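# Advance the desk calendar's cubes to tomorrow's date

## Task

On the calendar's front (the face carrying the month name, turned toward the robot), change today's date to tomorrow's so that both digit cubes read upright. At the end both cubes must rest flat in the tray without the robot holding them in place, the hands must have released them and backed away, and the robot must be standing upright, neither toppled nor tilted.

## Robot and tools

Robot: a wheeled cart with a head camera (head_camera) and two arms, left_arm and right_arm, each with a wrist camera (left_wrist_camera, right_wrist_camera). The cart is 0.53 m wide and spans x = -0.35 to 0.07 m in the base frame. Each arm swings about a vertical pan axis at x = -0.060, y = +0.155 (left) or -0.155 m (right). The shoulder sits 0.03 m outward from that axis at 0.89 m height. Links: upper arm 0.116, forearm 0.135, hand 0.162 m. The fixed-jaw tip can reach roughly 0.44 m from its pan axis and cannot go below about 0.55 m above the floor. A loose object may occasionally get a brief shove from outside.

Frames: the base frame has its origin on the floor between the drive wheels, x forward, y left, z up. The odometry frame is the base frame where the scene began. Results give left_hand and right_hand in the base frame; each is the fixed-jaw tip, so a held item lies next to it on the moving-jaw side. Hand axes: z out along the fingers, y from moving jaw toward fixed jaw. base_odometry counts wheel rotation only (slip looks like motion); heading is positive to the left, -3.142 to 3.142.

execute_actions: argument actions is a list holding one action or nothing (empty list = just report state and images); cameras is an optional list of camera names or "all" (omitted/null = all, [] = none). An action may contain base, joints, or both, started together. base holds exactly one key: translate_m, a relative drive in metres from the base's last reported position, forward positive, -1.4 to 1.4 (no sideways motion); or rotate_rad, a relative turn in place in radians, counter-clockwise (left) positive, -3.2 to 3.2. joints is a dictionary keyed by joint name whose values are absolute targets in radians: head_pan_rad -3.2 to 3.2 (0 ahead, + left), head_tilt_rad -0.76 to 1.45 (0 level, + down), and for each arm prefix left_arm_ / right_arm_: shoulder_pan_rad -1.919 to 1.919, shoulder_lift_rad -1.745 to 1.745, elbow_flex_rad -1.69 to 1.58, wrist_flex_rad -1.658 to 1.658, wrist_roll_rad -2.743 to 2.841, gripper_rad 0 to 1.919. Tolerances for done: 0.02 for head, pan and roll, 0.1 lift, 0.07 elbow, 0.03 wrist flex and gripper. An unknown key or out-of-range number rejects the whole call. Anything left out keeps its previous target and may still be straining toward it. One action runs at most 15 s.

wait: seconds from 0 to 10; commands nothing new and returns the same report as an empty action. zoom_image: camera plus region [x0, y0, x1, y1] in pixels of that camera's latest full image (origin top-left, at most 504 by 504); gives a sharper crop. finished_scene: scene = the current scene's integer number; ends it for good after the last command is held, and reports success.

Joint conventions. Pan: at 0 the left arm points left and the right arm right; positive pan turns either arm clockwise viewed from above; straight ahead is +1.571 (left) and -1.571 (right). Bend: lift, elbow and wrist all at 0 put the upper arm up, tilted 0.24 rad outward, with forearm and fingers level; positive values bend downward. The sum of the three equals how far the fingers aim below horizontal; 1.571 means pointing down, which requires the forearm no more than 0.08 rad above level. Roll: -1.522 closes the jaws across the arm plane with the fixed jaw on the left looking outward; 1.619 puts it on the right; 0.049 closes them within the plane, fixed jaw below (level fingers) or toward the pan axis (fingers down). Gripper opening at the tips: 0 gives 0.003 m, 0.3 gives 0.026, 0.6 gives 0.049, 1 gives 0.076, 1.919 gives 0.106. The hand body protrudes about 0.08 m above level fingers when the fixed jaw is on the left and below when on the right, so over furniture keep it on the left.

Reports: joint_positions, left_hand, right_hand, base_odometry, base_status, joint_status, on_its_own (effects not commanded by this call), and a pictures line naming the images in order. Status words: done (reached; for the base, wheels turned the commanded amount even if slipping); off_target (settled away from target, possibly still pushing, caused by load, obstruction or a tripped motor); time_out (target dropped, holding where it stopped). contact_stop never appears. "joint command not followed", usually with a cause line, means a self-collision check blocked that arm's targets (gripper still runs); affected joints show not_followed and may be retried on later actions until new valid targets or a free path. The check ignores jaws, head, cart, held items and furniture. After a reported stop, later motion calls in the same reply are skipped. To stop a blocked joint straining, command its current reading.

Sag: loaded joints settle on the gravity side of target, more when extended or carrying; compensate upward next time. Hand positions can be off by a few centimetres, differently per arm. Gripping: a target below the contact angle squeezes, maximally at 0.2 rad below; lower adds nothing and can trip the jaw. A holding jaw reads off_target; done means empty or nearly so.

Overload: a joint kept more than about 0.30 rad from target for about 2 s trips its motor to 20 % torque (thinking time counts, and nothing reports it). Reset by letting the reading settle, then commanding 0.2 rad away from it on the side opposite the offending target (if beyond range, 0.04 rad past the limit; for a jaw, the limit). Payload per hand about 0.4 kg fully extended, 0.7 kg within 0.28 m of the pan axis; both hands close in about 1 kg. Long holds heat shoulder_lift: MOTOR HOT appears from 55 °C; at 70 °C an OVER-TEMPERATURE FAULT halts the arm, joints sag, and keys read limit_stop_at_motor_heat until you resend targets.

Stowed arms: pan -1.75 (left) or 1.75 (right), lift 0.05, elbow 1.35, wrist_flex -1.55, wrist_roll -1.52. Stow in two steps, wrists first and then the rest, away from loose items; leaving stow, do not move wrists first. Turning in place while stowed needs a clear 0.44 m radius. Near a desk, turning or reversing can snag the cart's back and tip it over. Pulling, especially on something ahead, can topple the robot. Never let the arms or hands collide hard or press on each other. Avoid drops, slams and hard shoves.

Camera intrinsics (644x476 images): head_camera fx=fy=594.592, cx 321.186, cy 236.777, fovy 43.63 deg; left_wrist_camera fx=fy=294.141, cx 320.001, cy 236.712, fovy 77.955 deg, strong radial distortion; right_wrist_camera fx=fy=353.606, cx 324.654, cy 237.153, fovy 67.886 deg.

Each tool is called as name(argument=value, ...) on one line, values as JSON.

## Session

execute_actions(actions=[{"joints":{"head_tilt_rad":0.4}}])

Scene clock: 1.03 s.
base_odometry: x=+0.000 y=+0.000 heading=+0.000 (m, m, rad; odometry frame)
base_status: not commanded
joint_positions: head_pan_rad=-0.024 head_tilt_rad=+0.393 left_arm_shoulder_pan_rad=-1.771 left_arm_shoulder_lift_rad=+0.101 left_arm_elbow_flex_rad=+1.301 left_arm_wrist_flex_rad=-1.522 left_arm_wrist_roll_rad=-1.505 left_arm_gripper_rad=+1.920 right_arm_shoulder_pan_rad=+1.717 right_arm_shoulder_lift_rad=+0.116 right_arm_elbow_flex_rad=+1.345 right_arm_wrist_flex_rad=-1.506 right_arm_wrist_roll_rad=-1.537 right_arm_gripper_rad=+1.920
joint_status: all done
left_hand: x=-0.3101 y=+0.0963 z=+0.8898 quat_wxyz=(-0.069, -0.660, -0.072, +0.745) (m; base frame)
right_hand: x=-0.3100 y=-0.1259 z=+0.8762 quat_wxyz=(-0.048, +0.689, -0.056, -0.721) (m; base frame)
pictures: head_camera, left_wrist_camera, right_wrist_camera
Images, in order (width x height): head_camera 644x476, left_wrist_camera 644x476, right_wrist_camera 644x476.

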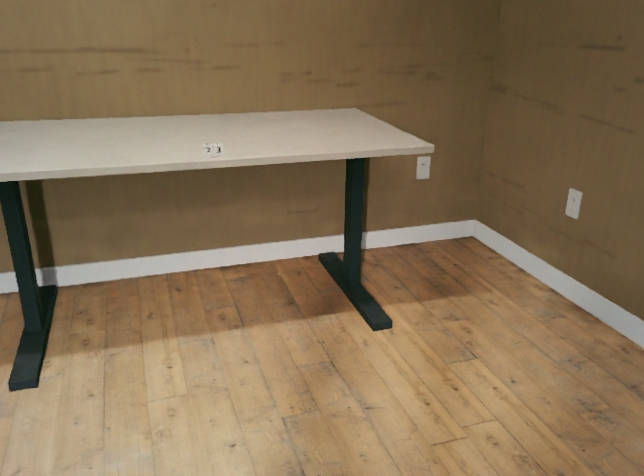

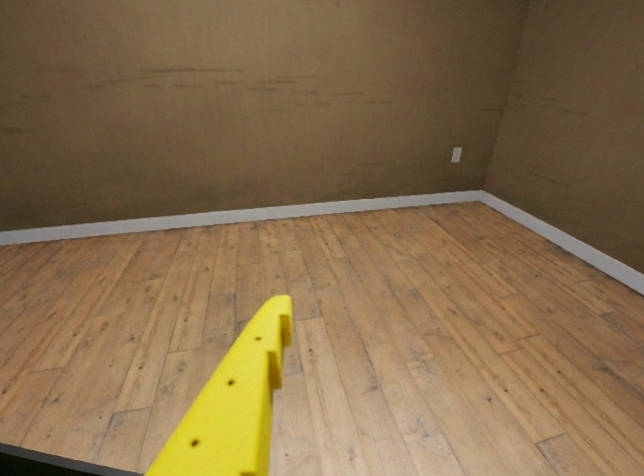

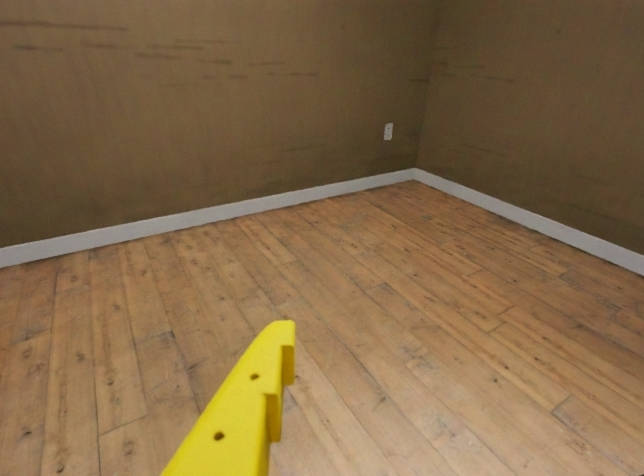

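execute_actions(actions=[{"base":{"rotate_rad":0.25}}], cameras=[])

execute_actions(actions=[{"base":{"translate_m":1.15},"joints":{"head_tilt_rad":0.6,"right_arm_shoulder_pan_rad":-1.42,"right_arm_shoulder_lift_rad":0.06,"right_arm_elbow_flex_rad":-0.2,"right_arm_gripper_rad":0.7}}], cameras=["head_camera"])

Scene clock: 8.77 s.
base_odometry: x=-0.001 y=+0.000 heading=+0.248 (m, m, rad; odometry frame)
base_status: done
joint_positions: head_pan_rad=-0.024 head_tilt_rad=+0.393 left_arm_shoulder_pan_rad=-1.771 left_arm_shoulder_lift_rad=+0.101 left_arm_elbow_flex_rad=+1.301 left_arm_wrist_flex_rad=-1.522 left_arm_wrist_roll_rad=-1.505 left_arm_gripper_rad=+1.920 right_arm_shoulder_pan_rad=+1.717 right_arm_shoulder_lift_rad=+0.116 right_arm_elbow_flex_rad=+1.345 right_arm_wrist_flex_rad=-1.506 right_arm_wrist_roll_rad=-1.537 right_arm_gripper_rad=+1.920
joint_status: not commanded
left_hand: x=-0.3101 y=+0.0963 z=+0.8898 quat_wxyz=(-0.069, -0.660, -0.072, +0.745) (m; base frame)
right_hand: x=-0.3100 y=-0.1259 z=+0.8762 quat_wxyz=(-0.048, +0.689, -0.056, -0.721) (m; base frame)
pictures: none
No camera images: the call's "cameras" was empty. Leave "cameras" out to get every camera's image.

Scene clock: 15.43 s.
base_odometry: x=+1.114 y=+0.284 heading=+0.248 (m, m, rad; odometry frame)
base_status: done
joint_positions: head_pan_rad=-0.024 head_tilt_rad=+0.594 left_arm_shoulder_pan_rad=-1.771 left_arm_shoulder_lift_rad=+0.101 left_arm_elbow_flex_rad=+1.301 left_arm_wrist_flex_rad=-1.522 left_arm_wrist_roll_rad=-1.505 left_arm_gripper_rad=+1.920 right_arm_shoulder_pan_rad=-1.415 right_arm_shoulder_lift_rad=+0.094 right_arm_elbow_flex_rad=-0.171 right_arm_wrist_flex_rad=-1.506 right_arm_wrist_roll_rad=-1.537 right_arm_gripper_rad=+0.710
joint_status: all done
left_hand: x=-0.3101 y=+0.0963 z=+0.8898 quat_wxyz=(-0.069, -0.660, -0.072, +0.745) (m; base frame)
right_hand: x=+0.1401 y=-0.1786 z=+1.1794 quat_wxyz=(+0.998, +0.000, -0.006, -0.070) (m; base frame)
pictures: head_camera
Images, in order (width x height): head_camera 644x476.

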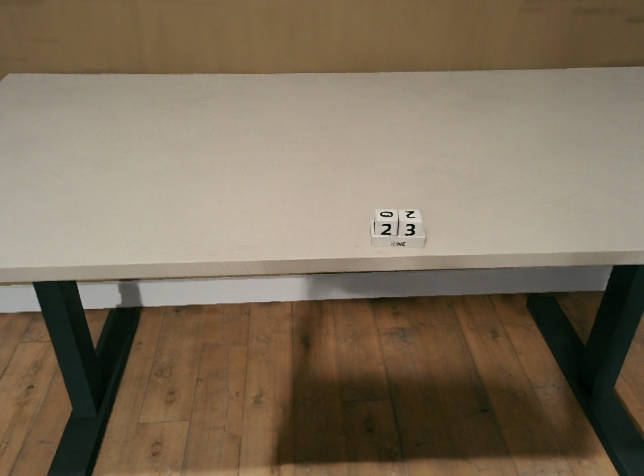

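execute_actions(actions=[{"base":{"rotate_rad":0.06}}], cameras=[])

execute_actions(actions=[{"base":{"translate_m":0.48},"joints":{"head_tilt_rad":1.05,"head_pan_rad":-0.7,"right_arm_wrist_flex_rad":1.63,"right_arm_shoulder_pan_rad":-1.5,"right_arm_wrist_roll_rad":0.05}}], cameras=["head_camera","right_wrist_camera"])

Scene clock: 21.80 s.
base_odometry: x=+1.114 y=+0.284 heading=+0.308 (m, m, rad; odometry frame)
base_status: done
joint_positions: head_pan_rad=-0.024 head_tilt_rad=+0.594 left_arm_shoulder_pan_rad=-1.771 left_arm_shoulder_lift_rad=+0.101 left_arm_elbow_flex_rad=+1.301 left_arm_wrist_flex_rad=-1.522 left_arm_wrist_roll_rad=-1.505 left_arm_gripper_rad=+1.920 right_arm_shoulder_pan_rad=-1.415 right_arm_shoulder_lift_rad=+0.094 right_arm_elbow_flex_rad=-0.171 right_arm_wrist_flex_rad=-1.506 right_arm_wrist_roll_rad=-1.537 right_arm_gripper_rad=+0.710
joint_status: not commanded
left_hand: x=-0.3101 y=+0.0963 z=+0.8898 quat_wxyz=(-0.069, -0.660, -0.072, +0.745) (m; base frame)
right_hand: x=+0.1401 y=-0.1786 z=+1.1794 quat_wxyz=(+0.998, +0.000, -0.006, -0.070) (m; base frame)
pictures: none
No camera images: the call's "cameras" was empty. Leave "cameras" out to get every camera's image.

Scene clock: 24.97 s.
base_odometry: x=+1.571 y=+0.431 heading=+0.309 (m, m, rad; odometry frame)
base_status: done
joint_positions: head_pan_rad=-0.690 head_tilt_rad=+1.045 left_arm_shoulder_pan_rad=-1.771 left_arm_shoulder_lift_rad=+0.101 left_arm_elbow_flex_rad=+1.301 left_arm_wrist_flex_rad=-1.522 left_arm_wrist_roll_rad=-1.505 left_arm_gripper_rad=+1.920 right_arm_shoulder_pan_rad=-1.495 right_arm_shoulder_lift_rad=+0.094 right_arm_elbow_flex_rad=-0.172 right_arm_wrist_flex_rad=+1.621 right_arm_wrist_roll_rad=+0.042 right_arm_gripper_rad=+0.710
joint_status: all done
left_hand: x=-0.3101 y=+0.0963 z=+0.8898 quat_wxyz=(-0.069, -0.660, -0.072, +0.745) (m; base frame)
right_hand: x=+0.1390 y=-0.1705 z=+0.8584 quat_wxyz=(+0.010, -0.677, +0.736, -0.010) (m; base frame)
pictures: head_camera, right_wrist_camera
Images, in order (width x height): head_camera 644x476, right_wrist_camera 644x476.

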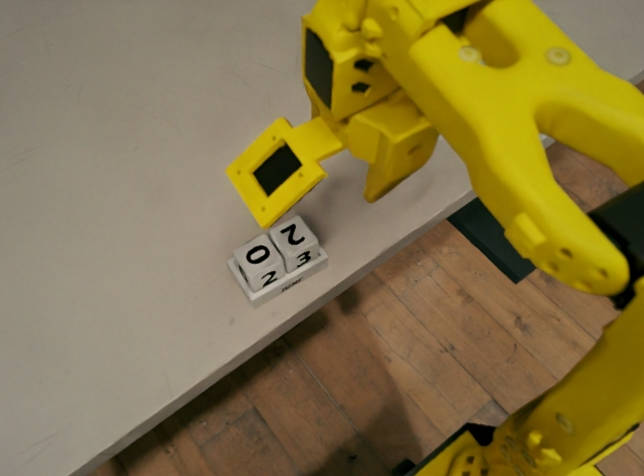

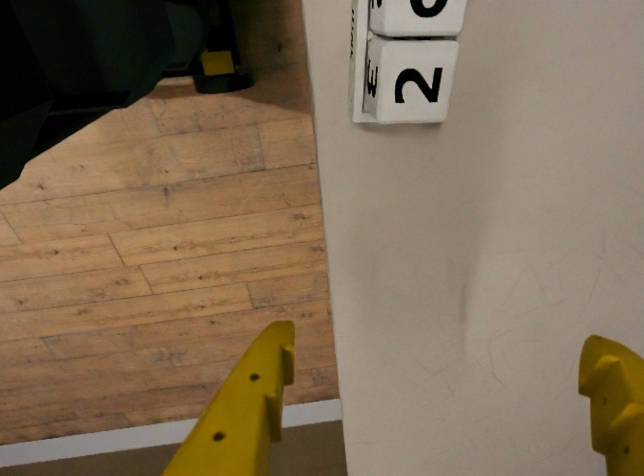

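execute_actions(actions=[{"joints":{"right_arm_shoulder_lift_rad":0.5,"right_arm_wrist_flex_rad":1.22,"right_arm_wrist_roll_rad":-0.12,"right_arm_shoulder_pan_rad":-1.63}}], cameras=["right_wrist_camera"])

Scene clock: 28.93 s.
base_odometry: x=+1.571 y=+0.431 heading=+0.309 (m, m, rad; odometry frame)
base_status: not commanded
joint_positions: head_pan_rad=-0.690 head_tilt_rad=+1.045 left_arm_shoulder_pan_rad=-1.771 left_arm_shoulder_lift_rad=+0.101 left_arm_elbow_flex_rad=+1.301 left_arm_wrist_flex_rad=-1.522 left_arm_wrist_roll_rad=-1.505 left_arm_gripper_rad=+1.920 right_arm_shoulder_pan_rad=-1.624 right_arm_shoulder_lift_rad=+0.509 right_arm_elbow_flex_rad=-0.172 right_arm_wrist_flex_rad=+1.231 right_arm_wrist_roll_rad=-0.112 right_arm_gripper_rad=+0.710
joint_status: all done
left_hand: x=-0.3101 y=+0.0963 z=+0.8898 quat_wxyz=(-0.069, -0.660, -0.072, +0.745) (m; base frame)
right_hand: x=+0.1711 y=-0.1419 z=+0.7785 quat_wxyz=(+0.001, -0.668, +0.744, -0.001) (m; base frame)
pictures: right_wrist_camera
Images, in order (width x height): right_wrist_camera 644x476.

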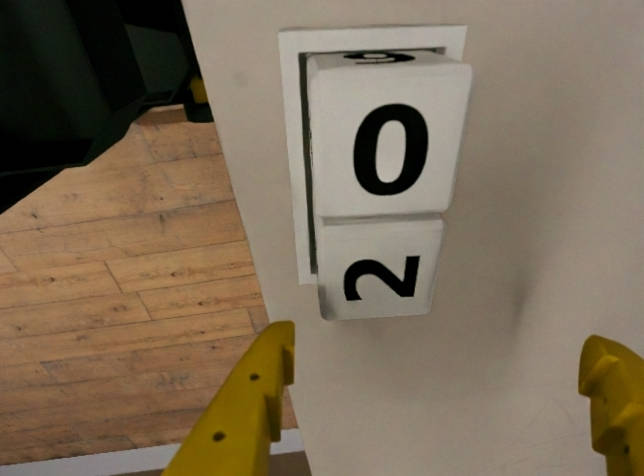

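execute_actions(actions=[{"joints":{"right_arm_shoulder_lift_rad":0.63,"right_arm_wrist_flex_rad":1.1,"right_arm_wrist_roll_rad":-0.08,"right_arm_gripper_rad":0.5}}], cameras=["right_wrist_camera"])

Scene clock: 32.97 s.
base_odometry: x=+1.571 y=+0.431 heading=+0.309 (m, m, rad; odometry frame)
base_status: not commanded
joint_positions: head_pan_rad=-0.690 head_tilt_rad=+1.045 left_arm_shoulder_pan_rad=-1.771 left_arm_shoulder_lift_rad=+0.101 left_arm_elbow_flex_rad=+1.301 left_arm_wrist_flex_rad=-1.522 left_arm_wrist_roll_rad=-1.505 left_arm_gripper_rad=+1.920 right_arm_shoulder_pan_rad=-1.624 right_arm_shoulder_lift_rad=+0.639 right_arm_elbow_flex_rad=-0.172 right_arm_wrist_flex_rad=+1.111 right_arm_wrist_roll_rad=-0.089 right_arm_gripper_rad=+0.510
joint_status: all done
left_hand: x=-0.3101 y=+0.0963 z=+0.8898 quat_wxyz=(-0.069, -0.660, -0.072, +0.745) (m; base frame)
right_hand: x=+0.1735 y=-0.1420 z=+0.7511 quat_wxyz=(-0.003, -0.677, +0.736, +0.002) (m; base frame)
pictures: right_wrist_camera
Images, in order (width x height): right_wrist_camera 644x476.

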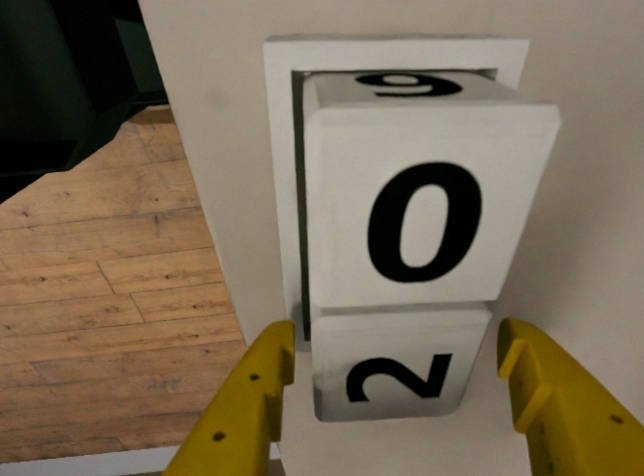

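execute_actions(actions=[{"joints":{"right_arm_wrist_flex_rad":1.08,"right_arm_gripper_rad":0.2}}], cameras=[])

execute_actions(actions=[{"joints":{"right_arm_shoulder_lift_rad":0.42,"right_arm_wrist_flex_rad":1.26}}], cameras=[])

execute_actions(actions=[{"base":{"translate_m":0.02},"joints":{"right_arm_shoulder_pan_rad":-1.2,"right_arm_wrist_roll_rad":-1.24,"head_pan_rad":-0.9,"head_tilt_rad":0.95}}], cameras=["head_camera","right_wrist_camera"])

Scene clock: 39.20 s.
base_odometry: x=+1.571 y=+0.431 heading=+0.309 (m, m, rad; odometry frame)
base_status: not commanded
joint_positions: head_pan_rad=-0.690 head_tilt_rad=+1.045 left_arm_shoulder_pan_rad=-1.771 left_arm_shoulder_lift_rad=+0.101 left_arm_elbow_flex_rad=+1.301 left_arm_wrist_flex_rad=-1.522 left_arm_wrist_roll_rad=-1.505 left_arm_gripper_rad=+1.920 right_arm_shoulder_pan_rad=-1.624 right_arm_shoulder_lift_rad=+0.639 right_arm_elbow_flex_rad=-0.172 right_arm_wrist_flex_rad=+1.091 right_arm_wrist_roll_rad=-0.089 right_arm_gripper_rad=+0.365
joint_status: right_arm_gripper_rad off_target (ended at +0.365, target +0.200); the others done
left_hand: x=-0.3101 y=+0.0963 z=+0.8898 quat_wxyz=(-0.069, -0.660, -0.072, +0.745) (m; base frame)
right_hand: x=+0.1766 y=-0.1418 z=+0.7510 quat_wxyz=(+0.005, -0.677, +0.736, -0.004) (m; base frame)
pictures: none
No camera images: the call's "cameras" was empty. Leave "cameras" out to get every camera's image.

Scene clock: 40.07 s.
base_odometry: x=+1.571 y=+0.431 heading=+0.309 (m, m, rad; odometry frame)
base_status: not commanded
joint_positions: head_pan_rad=-0.690 head_tilt_rad=+1.045 left_arm_shoulder_pan_rad=-1.771 left_arm_shoulder_lift_rad=+0.101 left_arm_elbow_flex_rad=+1.301 left_arm_wrist_flex_rad=-1.522 left_arm_wrist_roll_rad=-1.505 left_arm_gripper_rad=+1.920 right_arm_shoulder_pan_rad=-1.624 right_arm_shoulder_lift_rad=+0.473 right_arm_elbow_flex_rad=-0.172 right_arm_wrist_flex_rad=+1.251 right_arm_wrist_roll_rad=-0.089 right_arm_gripper_rad=+0.365
joint_status: all done
left_hand: x=-0.3101 y=+0.0963 z=+0.8898 quat_wxyz=(-0.069, -0.660, -0.072, +0.745) (m; base frame)
right_hand: x=+0.1718 y=-0.1420 z=+0.7857 quat_wxyz=(+0.007, -0.677, +0.736, -0.006) (m; base frame)
pictures: none
No camera images: the call's "cameras" was empty. Leave "cameras" out to get every camera's image.

Scene clock: 41.70 s.
base_odometry: x=+1.591 y=+0.437 heading=+0.310 (m, m, rad; odometry frame)
base_status: done
joint_positions: head_pan_rad=-0.890 head_tilt_rad=+0.965 left_arm_shoulder_pan_rad=-1.771 left_arm_shoulder_lift_rad=+0.101 left_arm_elbow_flex_rad=+1.301 left_arm_wrist_flex_rad=-1.522 left_arm_wrist_roll_rad=-1.505 left_arm_gripper_rad=+1.920 right_arm_shoulder_pan_rad=-1.206 right_arm_shoulder_lift_rad=+0.472 right_arm_elbow_flex_rad=-0.172 right_arm_wrist_flex_rad=+1.251 right_arm_wrist_roll_rad=-1.232 right_arm_gripper_rad=+0.365
joint_status: all done
left_hand: x=-0.3101 y=+0.0963 z=+0.8898 quat_wxyz=(-0.069, -0.660, -0.072, +0.745) (m; base frame)
right_hand: x=+0.1647 y=-0.2329 z=+0.7862 quat_wxyz=(+0.010, +0.037, +0.999, -0.003) (m; base frame)
pictures: head_camera, right_wrist_camera
Images, in order (width x height): head_camera 644x476, right_wrist_camera 644x476.

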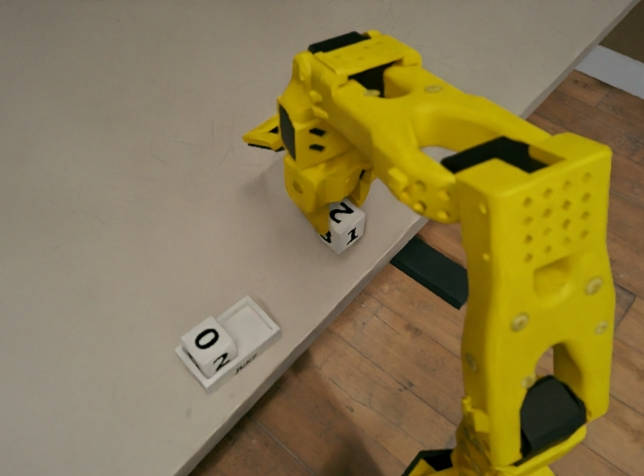

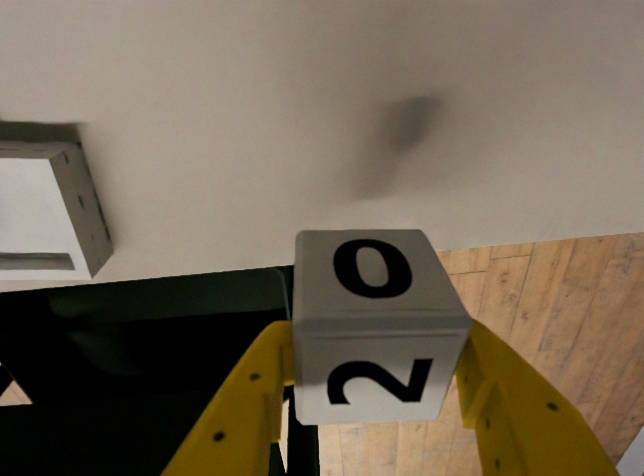

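execute_actions(actions=[{"base":{"translate_m":0.02},"joints":{"right_arm_wrist_roll_rad":-2.74}}], cameras=[])

execute_actions(actions=[{"joints":{"right_arm_shoulder_lift_rad":0.67,"right_arm_wrist_flex_rad":1.04}}], cameras=[])

execute_actions(actions=[{"joints":{"right_arm_gripper_rad":0.65}}], cameras=[])

execute_actions(actions=[{"joints":{"right_arm_shoulder_lift_rad":0.47,"right_arm_wrist_flex_rad":1.19}}], cameras=[])

execute_actions(actions=[{"base":{"translate_m":-0.022},"joints":{"right_arm_wrist_roll_rad":0.41}}], cameras=["head_camera","right_wrist_camera"])

Scene clock: 54.83 s.
base_odometry: x=+1.611 y=+0.444 heading=+0.310 (m, m, rad; odometry frame)
base_status: done
joint_positions: head_pan_rad=-0.890 head_tilt_rad=+0.965 left_arm_shoulder_pan_rad=-1.771 left_arm_shoulder_lift_rad=+0.101 left_arm_elbow_flex_rad=+1.301 left_arm_wrist_flex_rad=-1.522 left_arm_wrist_roll_rad=-1.505 left_arm_gripper_rad=+1.920 right_arm_shoulder_pan_rad=-1.205 right_arm_shoulder_lift_rad=+0.472 right_arm_elbow_flex_rad=-0.172 right_arm_wrist_flex_rad=+1.251 right_arm_wrist_roll_rad=-2.730 right_arm_gripper_rad=+0.365
joint_status: all done
left_hand: x=-0.3101 y=+0.0963 z=+0.8898 quat_wxyz=(-0.069, -0.660, -0.072, +0.745) (m; base frame)
right_hand: x=+0.1722 y=-0.2409 z=+0.7864 quat_wxyz=(+0.009, +0.708, +0.706, +0.004) (m; base frame)
pictures: none
No camera images: the call's "cameras" was empty. Leave "cameras" out to get every camera's image.

Scene clock: 55.73 s.
base_odometry: x=+1.611 y=+0.444 heading=+0.310 (m, m, rad; odometry frame)
base_status: not commanded
joint_positions: head_pan_rad=-0.890 head_tilt_rad=+0.965 left_arm_shoulder_pan_rad=-1.771 left_arm_shoulder_lift_rad=+0.101 left_arm_elbow_flex_rad=+1.301 left_arm_wrist_flex_rad=-1.522 left_arm_wrist_roll_rad=-1.505 left_arm_gripper_rad=+1.920 right_arm_shoulder_pan_rad=-1.205 right_arm_shoulder_lift_rad=+0.680 right_arm_elbow_flex_rad=-0.172 right_arm_wrist_flex_rad=+1.051 right_arm_wrist_roll_rad=-2.730 right_arm_gripper_rad=+0.365
joint_status: all done
left_hand: x=-0.3101 y=+0.0963 z=+0.8898 quat_wxyz=(-0.069, -0.660, -0.072, +0.745) (m; base frame)
right_hand: x=+0.1768 y=-0.2427 z=+0.7424 quat_wxyz=(+0.005, +0.708, +0.706, +0.002) (m; base frame)
pictures: none
No camera images: the call's "cameras" was empty. Leave "cameras" out to get every camera's image.

Scene clock: 56.50 s.
base_odometry: x=+1.611 y=+0.444 heading=+0.310 (m, m, rad; odometry frame)
base_status: not commanded
joint_positions: head_pan_rad=-0.890 head_tilt_rad=+0.965 left_arm_shoulder_pan_rad=-1.771 left_arm_shoulder_lift_rad=+0.101 left_arm_elbow_flex_rad=+1.301 left_arm_wrist_flex_rad=-1.522 left_arm_wrist_roll_rad=-1.505 left_arm_gripper_rad=+1.920 right_arm_shoulder_pan_rad=-1.205 right_arm_shoulder_lift_rad=+0.680 right_arm_elbow_flex_rad=-0.172 right_arm_wrist_flex_rad=+1.051 right_arm_wrist_roll_rad=-2.730 right_arm_gripper_rad=+0.639
joint_status: all done
left_hand: x=-0.3101 y=+0.0963 z=+0.8898 quat_wxyz=(-0.069, -0.660, -0.072, +0.745) (m; base frame)
right_hand: x=+0.1768 y=-0.2427 z=+0.7424 quat_wxyz=(+0.005, +0.708, +0.706, +0.002) (m; base frame)
pictures: none
No camera images: the call's "cameras" was empty. Leave "cameras" out to get every camera's image.

Scene clock: 57.33 s.
base_odometry: x=+1.611 y=+0.444 heading=+0.310 (m, m, rad; odometry frame)
base_status: not commanded
joint_positions: head_pan_rad=-0.890 head_tilt_rad=+0.965 left_arm_shoulder_pan_rad=-1.771 left_arm_shoulder_lift_rad=+0.101 left_arm_elbow_flex_rad=+1.301 left_arm_wrist_flex_rad=-1.522 left_arm_wrist_roll_rad=-1.505 left_arm_gripper_rad=+1.920 right_arm_shoulder_pan_rad=-1.205 right_arm_shoulder_lift_rad=+0.522 right_arm_elbow_flex_rad=-0.172 right_arm_wrist_flex_rad=+1.179 right_arm_wrist_roll_rad=-2.730 right_arm_gripper_rad=+0.640
joint_status: all done
left_hand: x=-0.3101 y=+0.0963 z=+0.8898 quat_wxyz=(-0.069, -0.660, -0.072, +0.745) (m; base frame)
right_hand: x=+0.1776 y=-0.2430 z=+0.7761 quat_wxyz=(+0.019, +0.708, +0.706, +0.009) (m; base frame)
pictures: none
No camera images: the call's "cameras" was empty. Leave "cameras" out to get every camera's image.

Scene clock: 60.50 s.
base_odometry: x=+1.589 y=+0.437 heading=+0.310 (m, m, rad; odometry frame)
base_status: done
joint_positions: head_pan_rad=-0.890 head_tilt_rad=+0.965 left_arm_shoulder_pan_rad=-1.771 left_arm_shoulder_lift_rad=+0.101 left_arm_elbow_flex_rad=+1.301 left_arm_wrist_flex_rad=-1.522 left_arm_wrist_roll_rad=-1.505 left_arm_gripper_rad=+1.920 right_arm_shoulder_pan_rad=-1.205 right_arm_shoulder_lift_rad=+0.522 right_arm_elbow_flex_rad=-0.172 right_arm_wrist_flex_rad=+1.180 right_arm_wrist_roll_rad=+0.400 right_arm_gripper_rad=+0.640
joint_status: all done
left_hand: x=-0.3101 y=+0.0963 z=+0.8898 quat_wxyz=(-0.069, -0.660, -0.072, +0.745) (m; base frame)
right_hand: x=+0.1616 y=-0.2432 z=+0.7755 quat_wxyz=(+0.008, -0.702, +0.712, -0.018) (m; base frame)
pictures: head_camera, right_wrist_camera
Images, in order (width x height): head_camera 644x476, right_wrist_camera 644x476.

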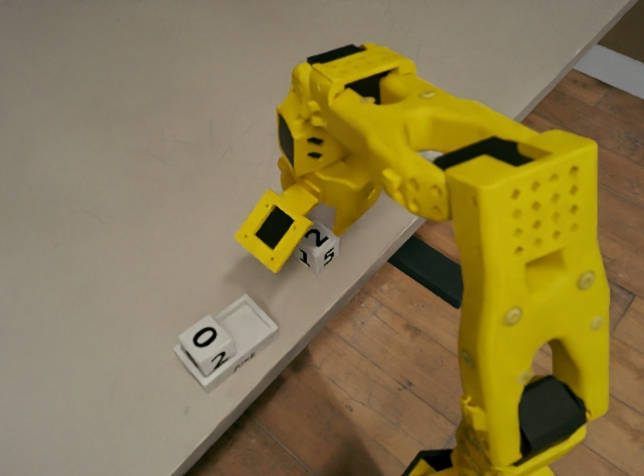

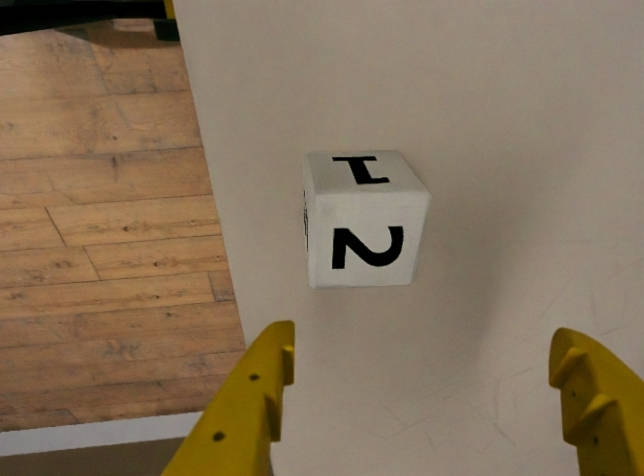

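execute_actions(actions=[{"base":{"translate_m":-0.19},"joints":{"right_arm_wrist_roll_rad":-1.52,"right_arm_shoulder_pan_rad":-1.39,"right_arm_wrist_flex_rad":-0.3,"head_pan_rad":-0.55,"head_tilt_rad":0.8,"right_arm_gripper_rad":0.75}}], cameras=[])

execute_actions(actions=[{"joints":{"right_arm_shoulder_lift_rad":1.33,"right_arm_elbow_flex_rad":-0.47,"right_arm_wrist_flex_rad":-0.73}}], cameras=["head_camera","right_wrist_camera"])

Scene clock: 76.30 s.
base_odometry: x=+1.408 y=+0.379 heading=+0.310 (m, m, rad; odometry frame)
base_status: done
joint_positions: head_pan_rad=-0.560 head_tilt_rad=+0.814 left_arm_shoulder_pan_rad=-1.771 left_arm_shoulder_lift_rad=+0.101 left_arm_elbow_flex_rad=+1.301 left_arm_wrist_flex_rad=-1.522 left_arm_wrist_roll_rad=-1.505 left_arm_gripper_rad=+1.920 right_arm_shoulder_pan_rad=-1.384 right_arm_shoulder_lift_rad=+0.522 right_arm_elbow_flex_rad=-0.172 right_arm_wrist_flex_rad=-0.280 right_arm_wrist_roll_rad=-1.511 right_arm_gripper_rad=+0.740
joint_status: all done
left_hand: x=-0.3101 y=+0.0963 z=+0.8898 quat_wxyz=(-0.069, -0.660, -0.072, +0.745) (m; base frame)
right_hand: x=+0.3340 y=-0.2214 z=+0.9246 quat_wxyz=(+0.679, +0.064, +0.729, -0.067) (m; base frame)
pictures: none
No camera images: the call's "cameras" was empty. Leave "cameras" out to get every camera's image.

Scene clock: 77.67 s.
base_odometry: x=+1.408 y=+0.379 heading=+0.310 (m, m, rad; odometry frame)
base_status: not commanded
joint_positions: head_pan_rad=-0.560 head_tilt_rad=+0.814 left_arm_shoulder_pan_rad=-1.771 left_arm_shoulder_lift_rad=+0.101 left_arm_elbow_flex_rad=+1.301 left_arm_wrist_flex_rad=-1.522 left_arm_wrist_roll_rad=-1.505 left_arm_gripper_rad=+1.920 right_arm_shoulder_pan_rad=-1.384 right_arm_shoulder_lift_rad=+1.345 right_arm_elbow_flex_rad=-0.439 right_arm_wrist_flex_rad=-0.710 right_arm_wrist_roll_rad=-1.511 right_arm_gripper_rad=+0.740
joint_status: all done
left_hand: x=-0.3101 y=+0.0963 z=+0.8898 quat_wxyz=(-0.069, -0.660, -0.072, +0.745) (m; base frame)
right_hand: x=+0.3258 y=-0.2199 z=+0.7575 quat_wxyz=(+0.631, +0.068, +0.770, -0.063) (m; base frame)
pictures: head_camera, right_wrist_camera
Images, in order (width x height): head_camera 644x476, right_wrist_camera 644x476.

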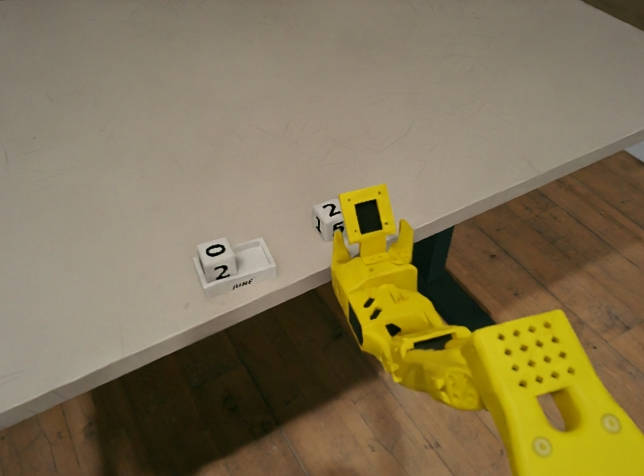

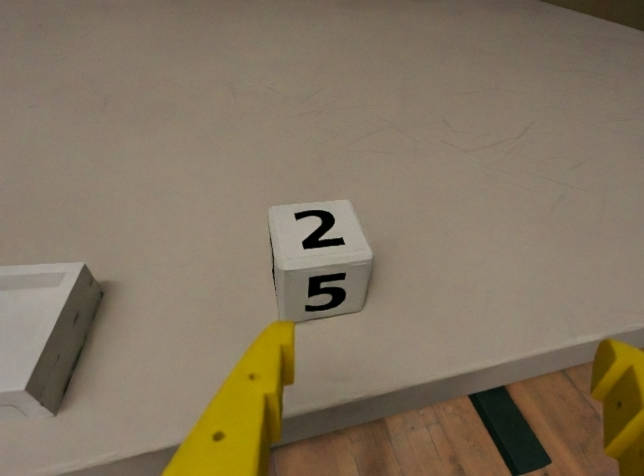

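execute_actions(actions=[{"base":{"translate_m":0.03},"joints":{"right_arm_shoulder_lift_rad":1.42,"right_arm_wrist_flex_rad":-0.82,"right_arm_shoulder_pan_rad":-1.425}}], cameras=["head_camera","right_wrist_camera"])

Scene clock: 81.80 s.
base_odometry: x=+1.437 y=+0.388 heading=+0.310 (m, m, rad; odometry frame)
base_status: done
joint_positions: head_pan_rad=-0.560 head_tilt_rad=+0.814 left_arm_shoulder_pan_rad=-1.771 left_arm_shoulder_lift_rad=+0.101 left_arm_elbow_flex_rad=+1.301 left_arm_wrist_flex_rad=-1.522 left_arm_wrist_roll_rad=-1.505 left_arm_gripper_rad=+1.920 right_arm_shoulder_pan_rad=-1.420 right_arm_shoulder_lift_rad=+1.434 right_arm_elbow_flex_rad=-0.442 right_arm_wrist_flex_rad=-0.800 right_arm_wrist_roll_rad=-1.511 right_arm_gripper_rad=+0.740
joint_status: all done
left_hand: x=-0.3101 y=+0.0963 z=+0.8898 quat_wxyz=(-0.069, -0.660, -0.072, +0.745) (m; base frame)
right_hand: x=+0.3183 y=-0.2048 z=+0.7408 quat_wxyz=(+0.634, +0.054, +0.770, -0.052) (m; base frame)
pictures: head_camera, right_wrist_camera
Images, in order (width x height): head_camera 644x476, right_wrist_camera 644x476.

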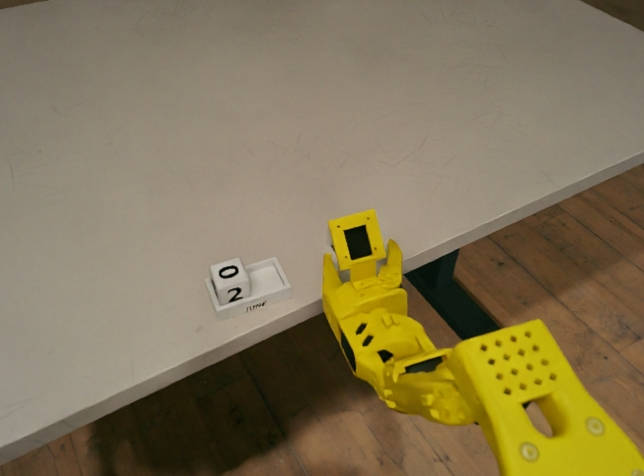

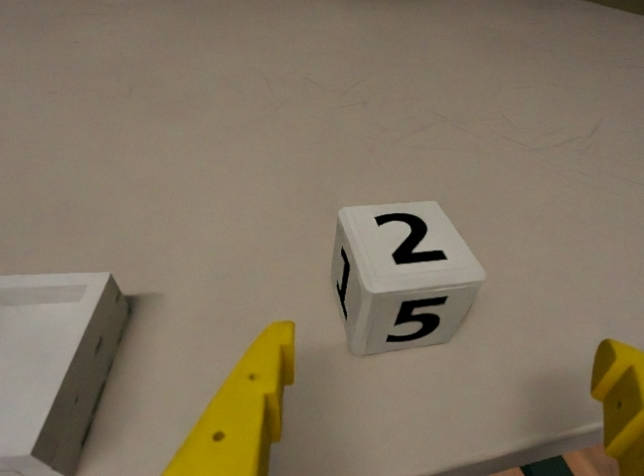

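execute_actions(actions=[{"base":{"translate_m":0.03},"joints":{"right_arm_shoulder_lift_rad":1.46,"right_arm_wrist_flex_rad":-0.86,"right_arm_shoulder_pan_rad":-1.39}}], cameras=["right_wrist_camera"])

Scene clock: 86.00 s.
base_odometry: x=+1.466 y=+0.397 heading=+0.310 (m, m, rad; odometry frame)
base_status: done
joint_positions: head_pan_rad=-0.560 head_tilt_rad=+0.814 left_arm_shoulder_pan_rad=-1.771 left_arm_shoulder_lift_rad=+0.101 left_arm_elbow_flex_rad=+1.301 left_arm_wrist_flex_rad=-1.522 left_arm_wrist_roll_rad=-1.505 left_arm_gripper_rad=+1.920 right_arm_shoulder_pan_rad=-1.395 right_arm_shoulder_lift_rad=+1.475 right_arm_elbow_flex_rad=-0.444 right_arm_wrist_flex_rad=-0.840 right_arm_wrist_roll_rad=-1.511 right_arm_gripper_rad=+0.740
joint_status: all done
left_hand: x=-0.3101 y=+0.0963 z=+0.8898 quat_wxyz=(-0.069, -0.660, -0.072, +0.745) (m; base frame)
right_hand: x=+0.3120 y=-0.2132 z=+0.7330 quat_wxyz=(+0.634, +0.063, +0.769, -0.059) (m; base frame)
pictures: right_wrist_camera
Images, in order (width x height): right_wrist_camera 644x476.

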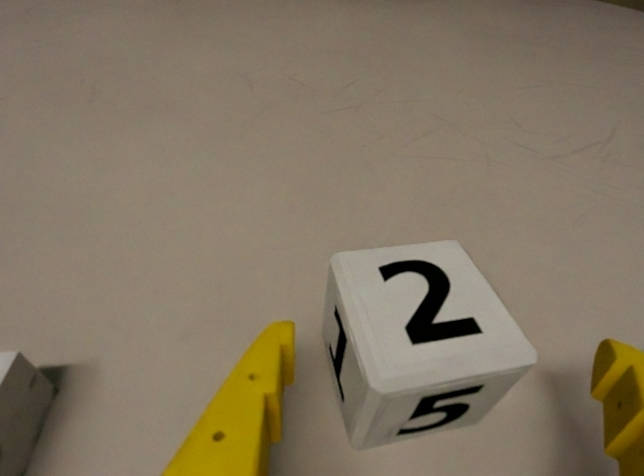

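execute_actions(actions=[{"joints":{"right_arm_gripper_rad":0.2}}], cameras=[])

execute_actions(actions=[{"joints":{"right_arm_shoulder_lift_rad":0.6}}], cameras=[])

execute_actions(actions=[{"base":{"translate_m":0.165},"joints":{"right_arm_wrist_flex_rad":1.55,"right_arm_shoulder_pan_rad":-1.25,"head_pan_rad":-0.9,"head_tilt_rad":0.95}}], cameras=["head_camera","right_wrist_camera"])

Scene clock: 94.60 s.
base_odometry: x=+1.466 y=+0.397 heading=+0.310 (m, m, rad; odometry frame)
base_status: not commanded
joint_positions: head_pan_rad=-0.560 head_tilt_rad=+0.814 left_arm_shoulder_pan_rad=-1.771 left_arm_shoulder_lift_rad=+0.101 left_arm_elbow_flex_rad=+1.301 left_arm_wrist_flex_rad=-1.522 left_arm_wrist_roll_rad=-1.505 left_arm_gripper_rad=+1.920 right_arm_shoulder_pan_rad=-1.395 right_arm_shoulder_lift_rad=+1.475 right_arm_elbow_flex_rad=-0.444 right_arm_wrist_flex_rad=-0.840 right_arm_wrist_roll_rad=-1.511 right_arm_gripper_rad=+0.366
joint_status: right_arm_gripper_rad off_target (ended at +0.366, target +0.200)
left_hand: x=-0.3101 y=+0.0963 z=+0.8898 quat_wxyz=(-0.069, -0.660, -0.072, +0.745) (m; base frame)
right_hand: x=+0.3120 y=-0.2132 z=+0.7330 quat_wxyz=(+0.634, +0.063, +0.769, -0.059) (m; base frame)
pictures: none
No camera images: the call's "cameras" was empty. Leave "cameras" out to get every camera's image.

Scene clock: 95.90 s.
base_odometry: x=+1.466 y=+0.397 heading=+0.310 (m, m, rad; odometry frame)
base_status: not commanded
joint_positions: head_pan_rad=-0.560 head_tilt_rad=+0.814 left_arm_shoulder_pan_rad=-1.771 left_arm_shoulder_lift_rad=+0.101 left_arm_elbow_flex_rad=+1.301 left_arm_wrist_flex_rad=-1.522 left_arm_wrist_roll_rad=-1.505 left_arm_gripper_rad=+1.920 right_arm_shoulder_pan_rad=-1.395 right_arm_shoulder_lift_rad=+0.664 right_arm_elbow_flex_rad=-0.444 right_arm_wrist_flex_rad=-0.841 right_arm_wrist_roll_rad=-1.511 right_arm_gripper_rad=+0.366
joint_status: all done
left_hand: x=-0.3101 y=+0.0963 z=+0.8898 quat_wxyz=(-0.069, -0.660, -0.072, +0.745) (m; base frame)
right_hand: x=+0.3207 y=-0.2147 z=+1.0344 quat_wxyz=(+0.886, +0.038, +0.455, -0.083) (m; base frame)
pictures: none
No camera images: the call's "cameras" was empty. Leave "cameras" out to get every camera's image.

Scene clock: 98.23 s.
base_odometry: x=+1.624 y=+0.448 heading=+0.310 (m, m, rad; odometry frame)
base_status: done
joint_positions: head_pan_rad=-0.890 head_tilt_rad=+0.945 left_arm_shoulder_pan_rad=-1.771 left_arm_shoulder_lift_rad=+0.101 left_arm_elbow_flex_rad=+1.301 left_arm_wrist_flex_rad=-1.522 left_arm_wrist_roll_rad=-1.505 left_arm_gripper_rad=+1.920 right_arm_shoulder_pan_rad=-1.254 right_arm_shoulder_lift_rad=+0.656 right_arm_elbow_flex_rad=-0.444 right_arm_wrist_flex_rad=+1.538 right_arm_wrist_roll_rad=-1.511 right_arm_gripper_rad=+0.366
joint_status: all done
left_hand: x=-0.3101 y=+0.0963 z=+0.8898 quat_wxyz=(-0.069, -0.660, -0.072, +0.745) (m; base frame)
right_hand: x=+0.1565 y=-0.2178 z=+0.7849 quat_wxyz=(-0.088, +0.152, +0.984, +0.015) (m; base frame)
pictures: head_camera, right_wrist_camera
Images, in order (width x height): head_camera 644x476, right_wrist_camera 644x476.

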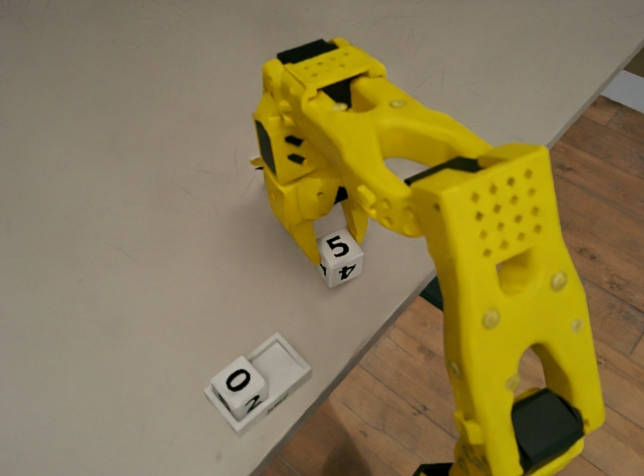

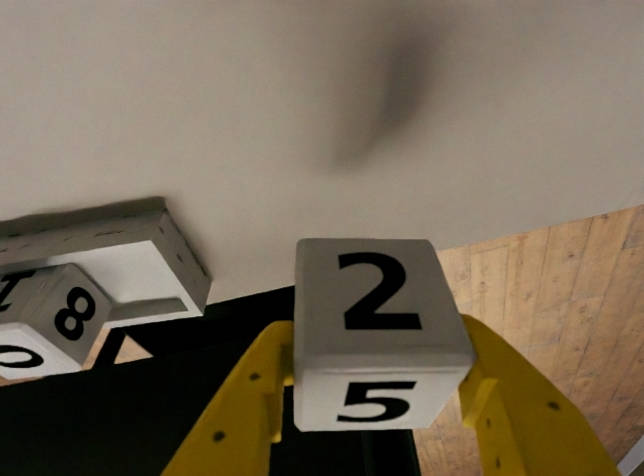

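zoom_image(camera="head_camera", region=[290,210,390,310])

Region (290, 210, 390, 310) of head_camera's 644x476 image, scaled by 5.040.

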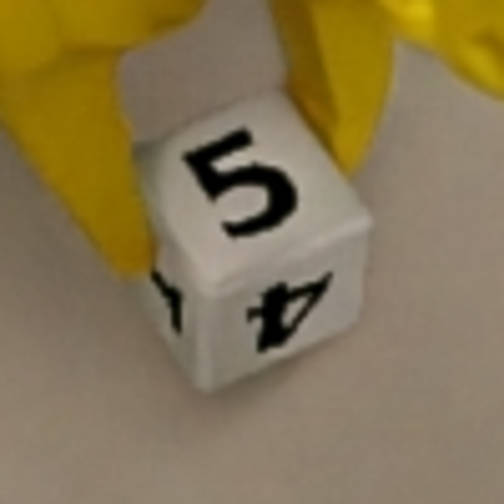

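execute_actions(actions=[{"joints":{"right_arm_shoulder_lift_rad":0.84,"right_arm_wrist_flex_rad":1.3}}], cameras=["head_camera","right_wrist_camera"])

Scene clock: 110.80 s.
base_odometry: x=+1.624 y=+0.448 heading=+0.310 (m, m, rad; odometry frame)
base_status: not commanded
joint_positions: head_pan_rad=-0.890 head_tilt_rad=+0.945 left_arm_shoulder_pan_rad=-1.771 left_arm_shoulder_lift_rad=+0.101 left_arm_elbow_flex_rad=+1.301 left_arm_wrist_flex_rad=-1.522 left_arm_wrist_roll_rad=-1.505 left_arm_gripper_rad=+1.920 right_arm_shoulder_pan_rad=-1.254 right_arm_shoulder_lift_rad=+0.852 right_arm_elbow_flex_rad=-0.444 right_arm_wrist_flex_rad=+1.315 right_arm_wrist_roll_rad=-1.511 right_arm_gripper_rad=+0.366
joint_status: all done
left_hand: x=-0.3101 y=+0.0963 z=+0.8898 quat_wxyz=(-0.069, -0.660, -0.072, +0.745) (m; base frame)
right_hand: x=+0.1654 y=-0.2208 z=+0.7396 quat_wxyz=(-0.075, +0.152, +0.985, +0.012) (m; base frame)
pictures: head_camera, right_wrist_camera
Images, in order (width x height): head_camera 644x476, right_wrist_camera 644x476.

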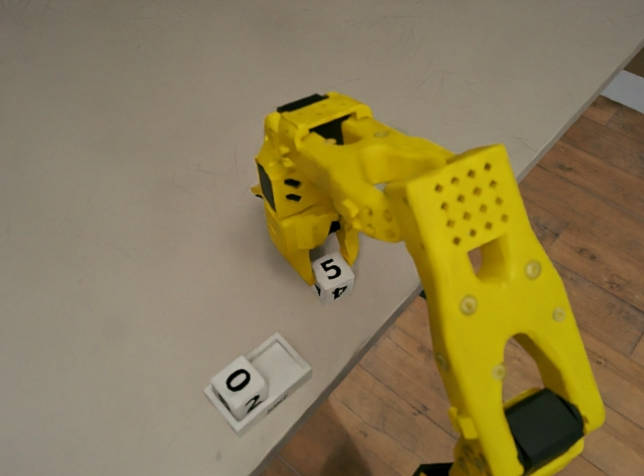

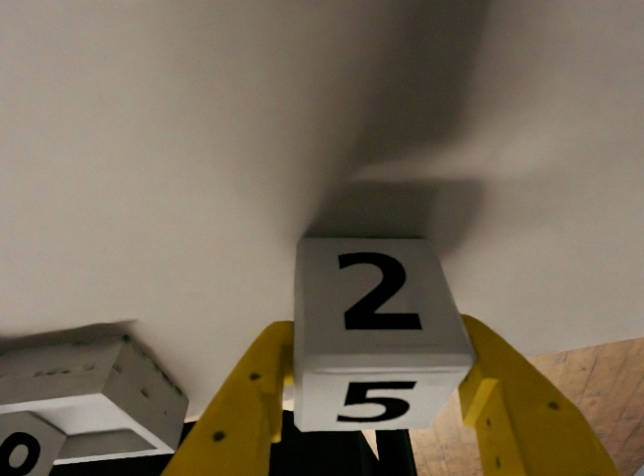

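execute_actions(actions=[{"joints":{"right_arm_gripper_rad":0.75}}], cameras=[])

execute_actions(actions=[{"joints":{"right_arm_shoulder_lift_rad":0.6,"right_arm_wrist_flex_rad":1.4}}], cameras=[])

execute_actions(actions=[{"base":{"translate_m":-0.185},"joints":{"right_arm_wrist_flex_rad":-0.86,"right_arm_shoulder_pan_rad":-1.43,"head_pan_rad":-0.55,"head_tilt_rad":0.8}}], cameras=[])

execute_actions(actions=[{"joints":{"right_arm_shoulder_lift_rad":1.47}}], cameras=["right_wrist_camera"])

Scene clock: 119.07 s.
base_odometry: x=+1.624 y=+0.448 heading=+0.310 (m, m, rad; odometry frame)
base_status: not commanded
joint_positions: head_pan_rad=-0.890 head_tilt_rad=+0.945 left_arm_shoulder_pan_rad=-1.771 left_arm_shoulder_lift_rad=+0.101 left_arm_elbow_flex_rad=+1.301 left_arm_wrist_flex_rad=-1.522 left_arm_wrist_roll_rad=-1.505 left_arm_gripper_rad=+1.920 right_arm_shoulder_pan_rad=-1.254 right_arm_shoulder_lift_rad=+0.852 right_arm_elbow_flex_rad=-0.444 right_arm_wrist_flex_rad=+1.311 right_arm_wrist_roll_rad=-1.511 right_arm_gripper_rad=+0.739
joint_status: all done
left_hand: x=-0.3101 y=+0.0963 z=+0.8898 quat_wxyz=(-0.069, -0.660, -0.072, +0.745) (m; base frame)
right_hand: x=+0.1661 y=-0.2210 z=+0.7395 quat_wxyz=(-0.073, +0.152, +0.986, +0.012) (m; base frame)
pictures: none
No camera images: the call's "cameras" was empty. Leave "cameras" out to get every camera's image.

Scene clock: 119.97 s.
base_odometry: x=+1.624 y=+0.448 heading=+0.310 (m, m, rad; odometry frame)
base_status: not commanded
joint_positions: head_pan_rad=-0.890 head_tilt_rad=+0.945 left_arm_shoulder_pan_rad=-1.771 left_arm_shoulder_lift_rad=+0.101 left_arm_elbow_flex_rad=+1.301 left_arm_wrist_flex_rad=-1.522 left_arm_wrist_roll_rad=-1.505 left_arm_gripper_rad=+1.920 right_arm_shoulder_pan_rad=-1.254 right_arm_shoulder_lift_rad=+0.654 right_arm_elbow_flex_rad=-0.444 right_arm_wrist_flex_rad=+1.389 right_arm_wrist_roll_rad=-1.511 right_arm_gripper_rad=+0.740
joint_status: all done
left_hand: x=-0.3101 y=+0.0963 z=+0.8898 quat_wxyz=(-0.069, -0.660, -0.072, +0.745) (m; base frame)
right_hand: x=+0.1792 y=-0.2253 z=+0.7827 quat_wxyz=(-0.014, +0.152, +0.988, +0.002) (m; base frame)
pictures: none
No camera images: the call's "cameras" was empty. Leave "cameras" out to get every camera's image.

Scene clock: 122.20 s.
base_odometry: x=+1.447 y=+0.391 heading=+0.310 (m, m, rad; odometry frame)
base_status: done
joint_positions: head_pan_rad=-0.560 head_tilt_rad=+0.814 left_arm_shoulder_pan_rad=-1.771 left_arm_shoulder_lift_rad=+0.101 left_arm_elbow_flex_rad=+1.301 left_arm_wrist_flex_rad=-1.522 left_arm_wrist_roll_rad=-1.505 left_arm_gripper_rad=+1.920 right_arm_shoulder_pan_rad=-1.424 right_arm_shoulder_lift_rad=+0.654 right_arm_elbow_flex_rad=-0.444 right_arm_wrist_flex_rad=-0.841 right_arm_wrist_roll_rad=-1.511 right_arm_gripper_rad=+0.740
joint_status: all done
left_hand: x=-0.3101 y=+0.0963 z=+0.8898 quat_wxyz=(-0.069, -0.660, -0.072, +0.745) (m; base frame)
right_hand: x=+0.3210 y=-0.2034 z=+1.0376 quat_wxyz=(+0.889, +0.031, +0.452, -0.070) (m; base frame)
pictures: none
No camera images: the call's "cameras" was empty. Leave "cameras" out to get every camera's image.

Scene clock: 123.47 s.
base_odometry: x=+1.447 y=+0.391 heading=+0.310 (m, m, rad; odometry frame)
base_status: not commanded
joint_positions: head_pan_rad=-0.560 head_tilt_rad=+0.814 left_arm_shoulder_pan_rad=-1.771 left_arm_shoulder_lift_rad=+0.101 left_arm_elbow_flex_rad=+1.301 left_arm_wrist_flex_rad=-1.522 left_arm_wrist_roll_rad=-1.505 left_arm_gripper_rad=+1.920 right_arm_shoulder_pan_rad=-1.424 right_arm_shoulder_lift_rad=+1.484 right_arm_elbow_flex_rad=-0.444 right_arm_wrist_flex_rad=-0.843 right_arm_wrist_roll_rad=-1.511 right_arm_gripper_rad=+0.740
joint_status: all done
left_hand: x=-0.3101 y=+0.0963 z=+0.8898 quat_wxyz=(-0.069, -0.660, -0.072, +0.745) (m; base frame)
right_hand: x=+0.3122 y=-0.2021 z=+0.7303 quat_wxyz=(+0.632, +0.052, +0.772, -0.050) (m; base frame)
pictures: right_wrist_camera
Images, in order (width x height): right_wrist_camera 644x476.

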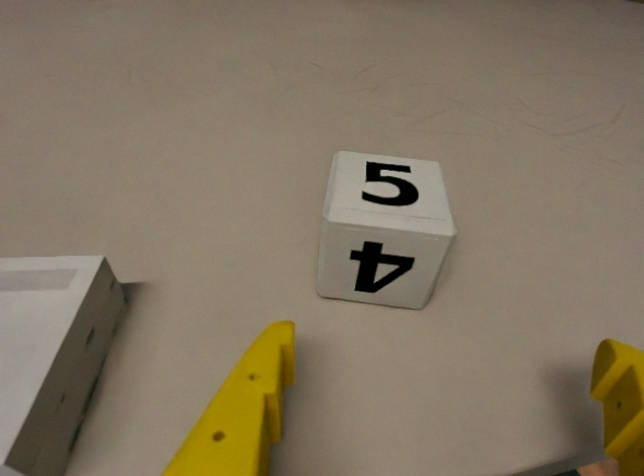

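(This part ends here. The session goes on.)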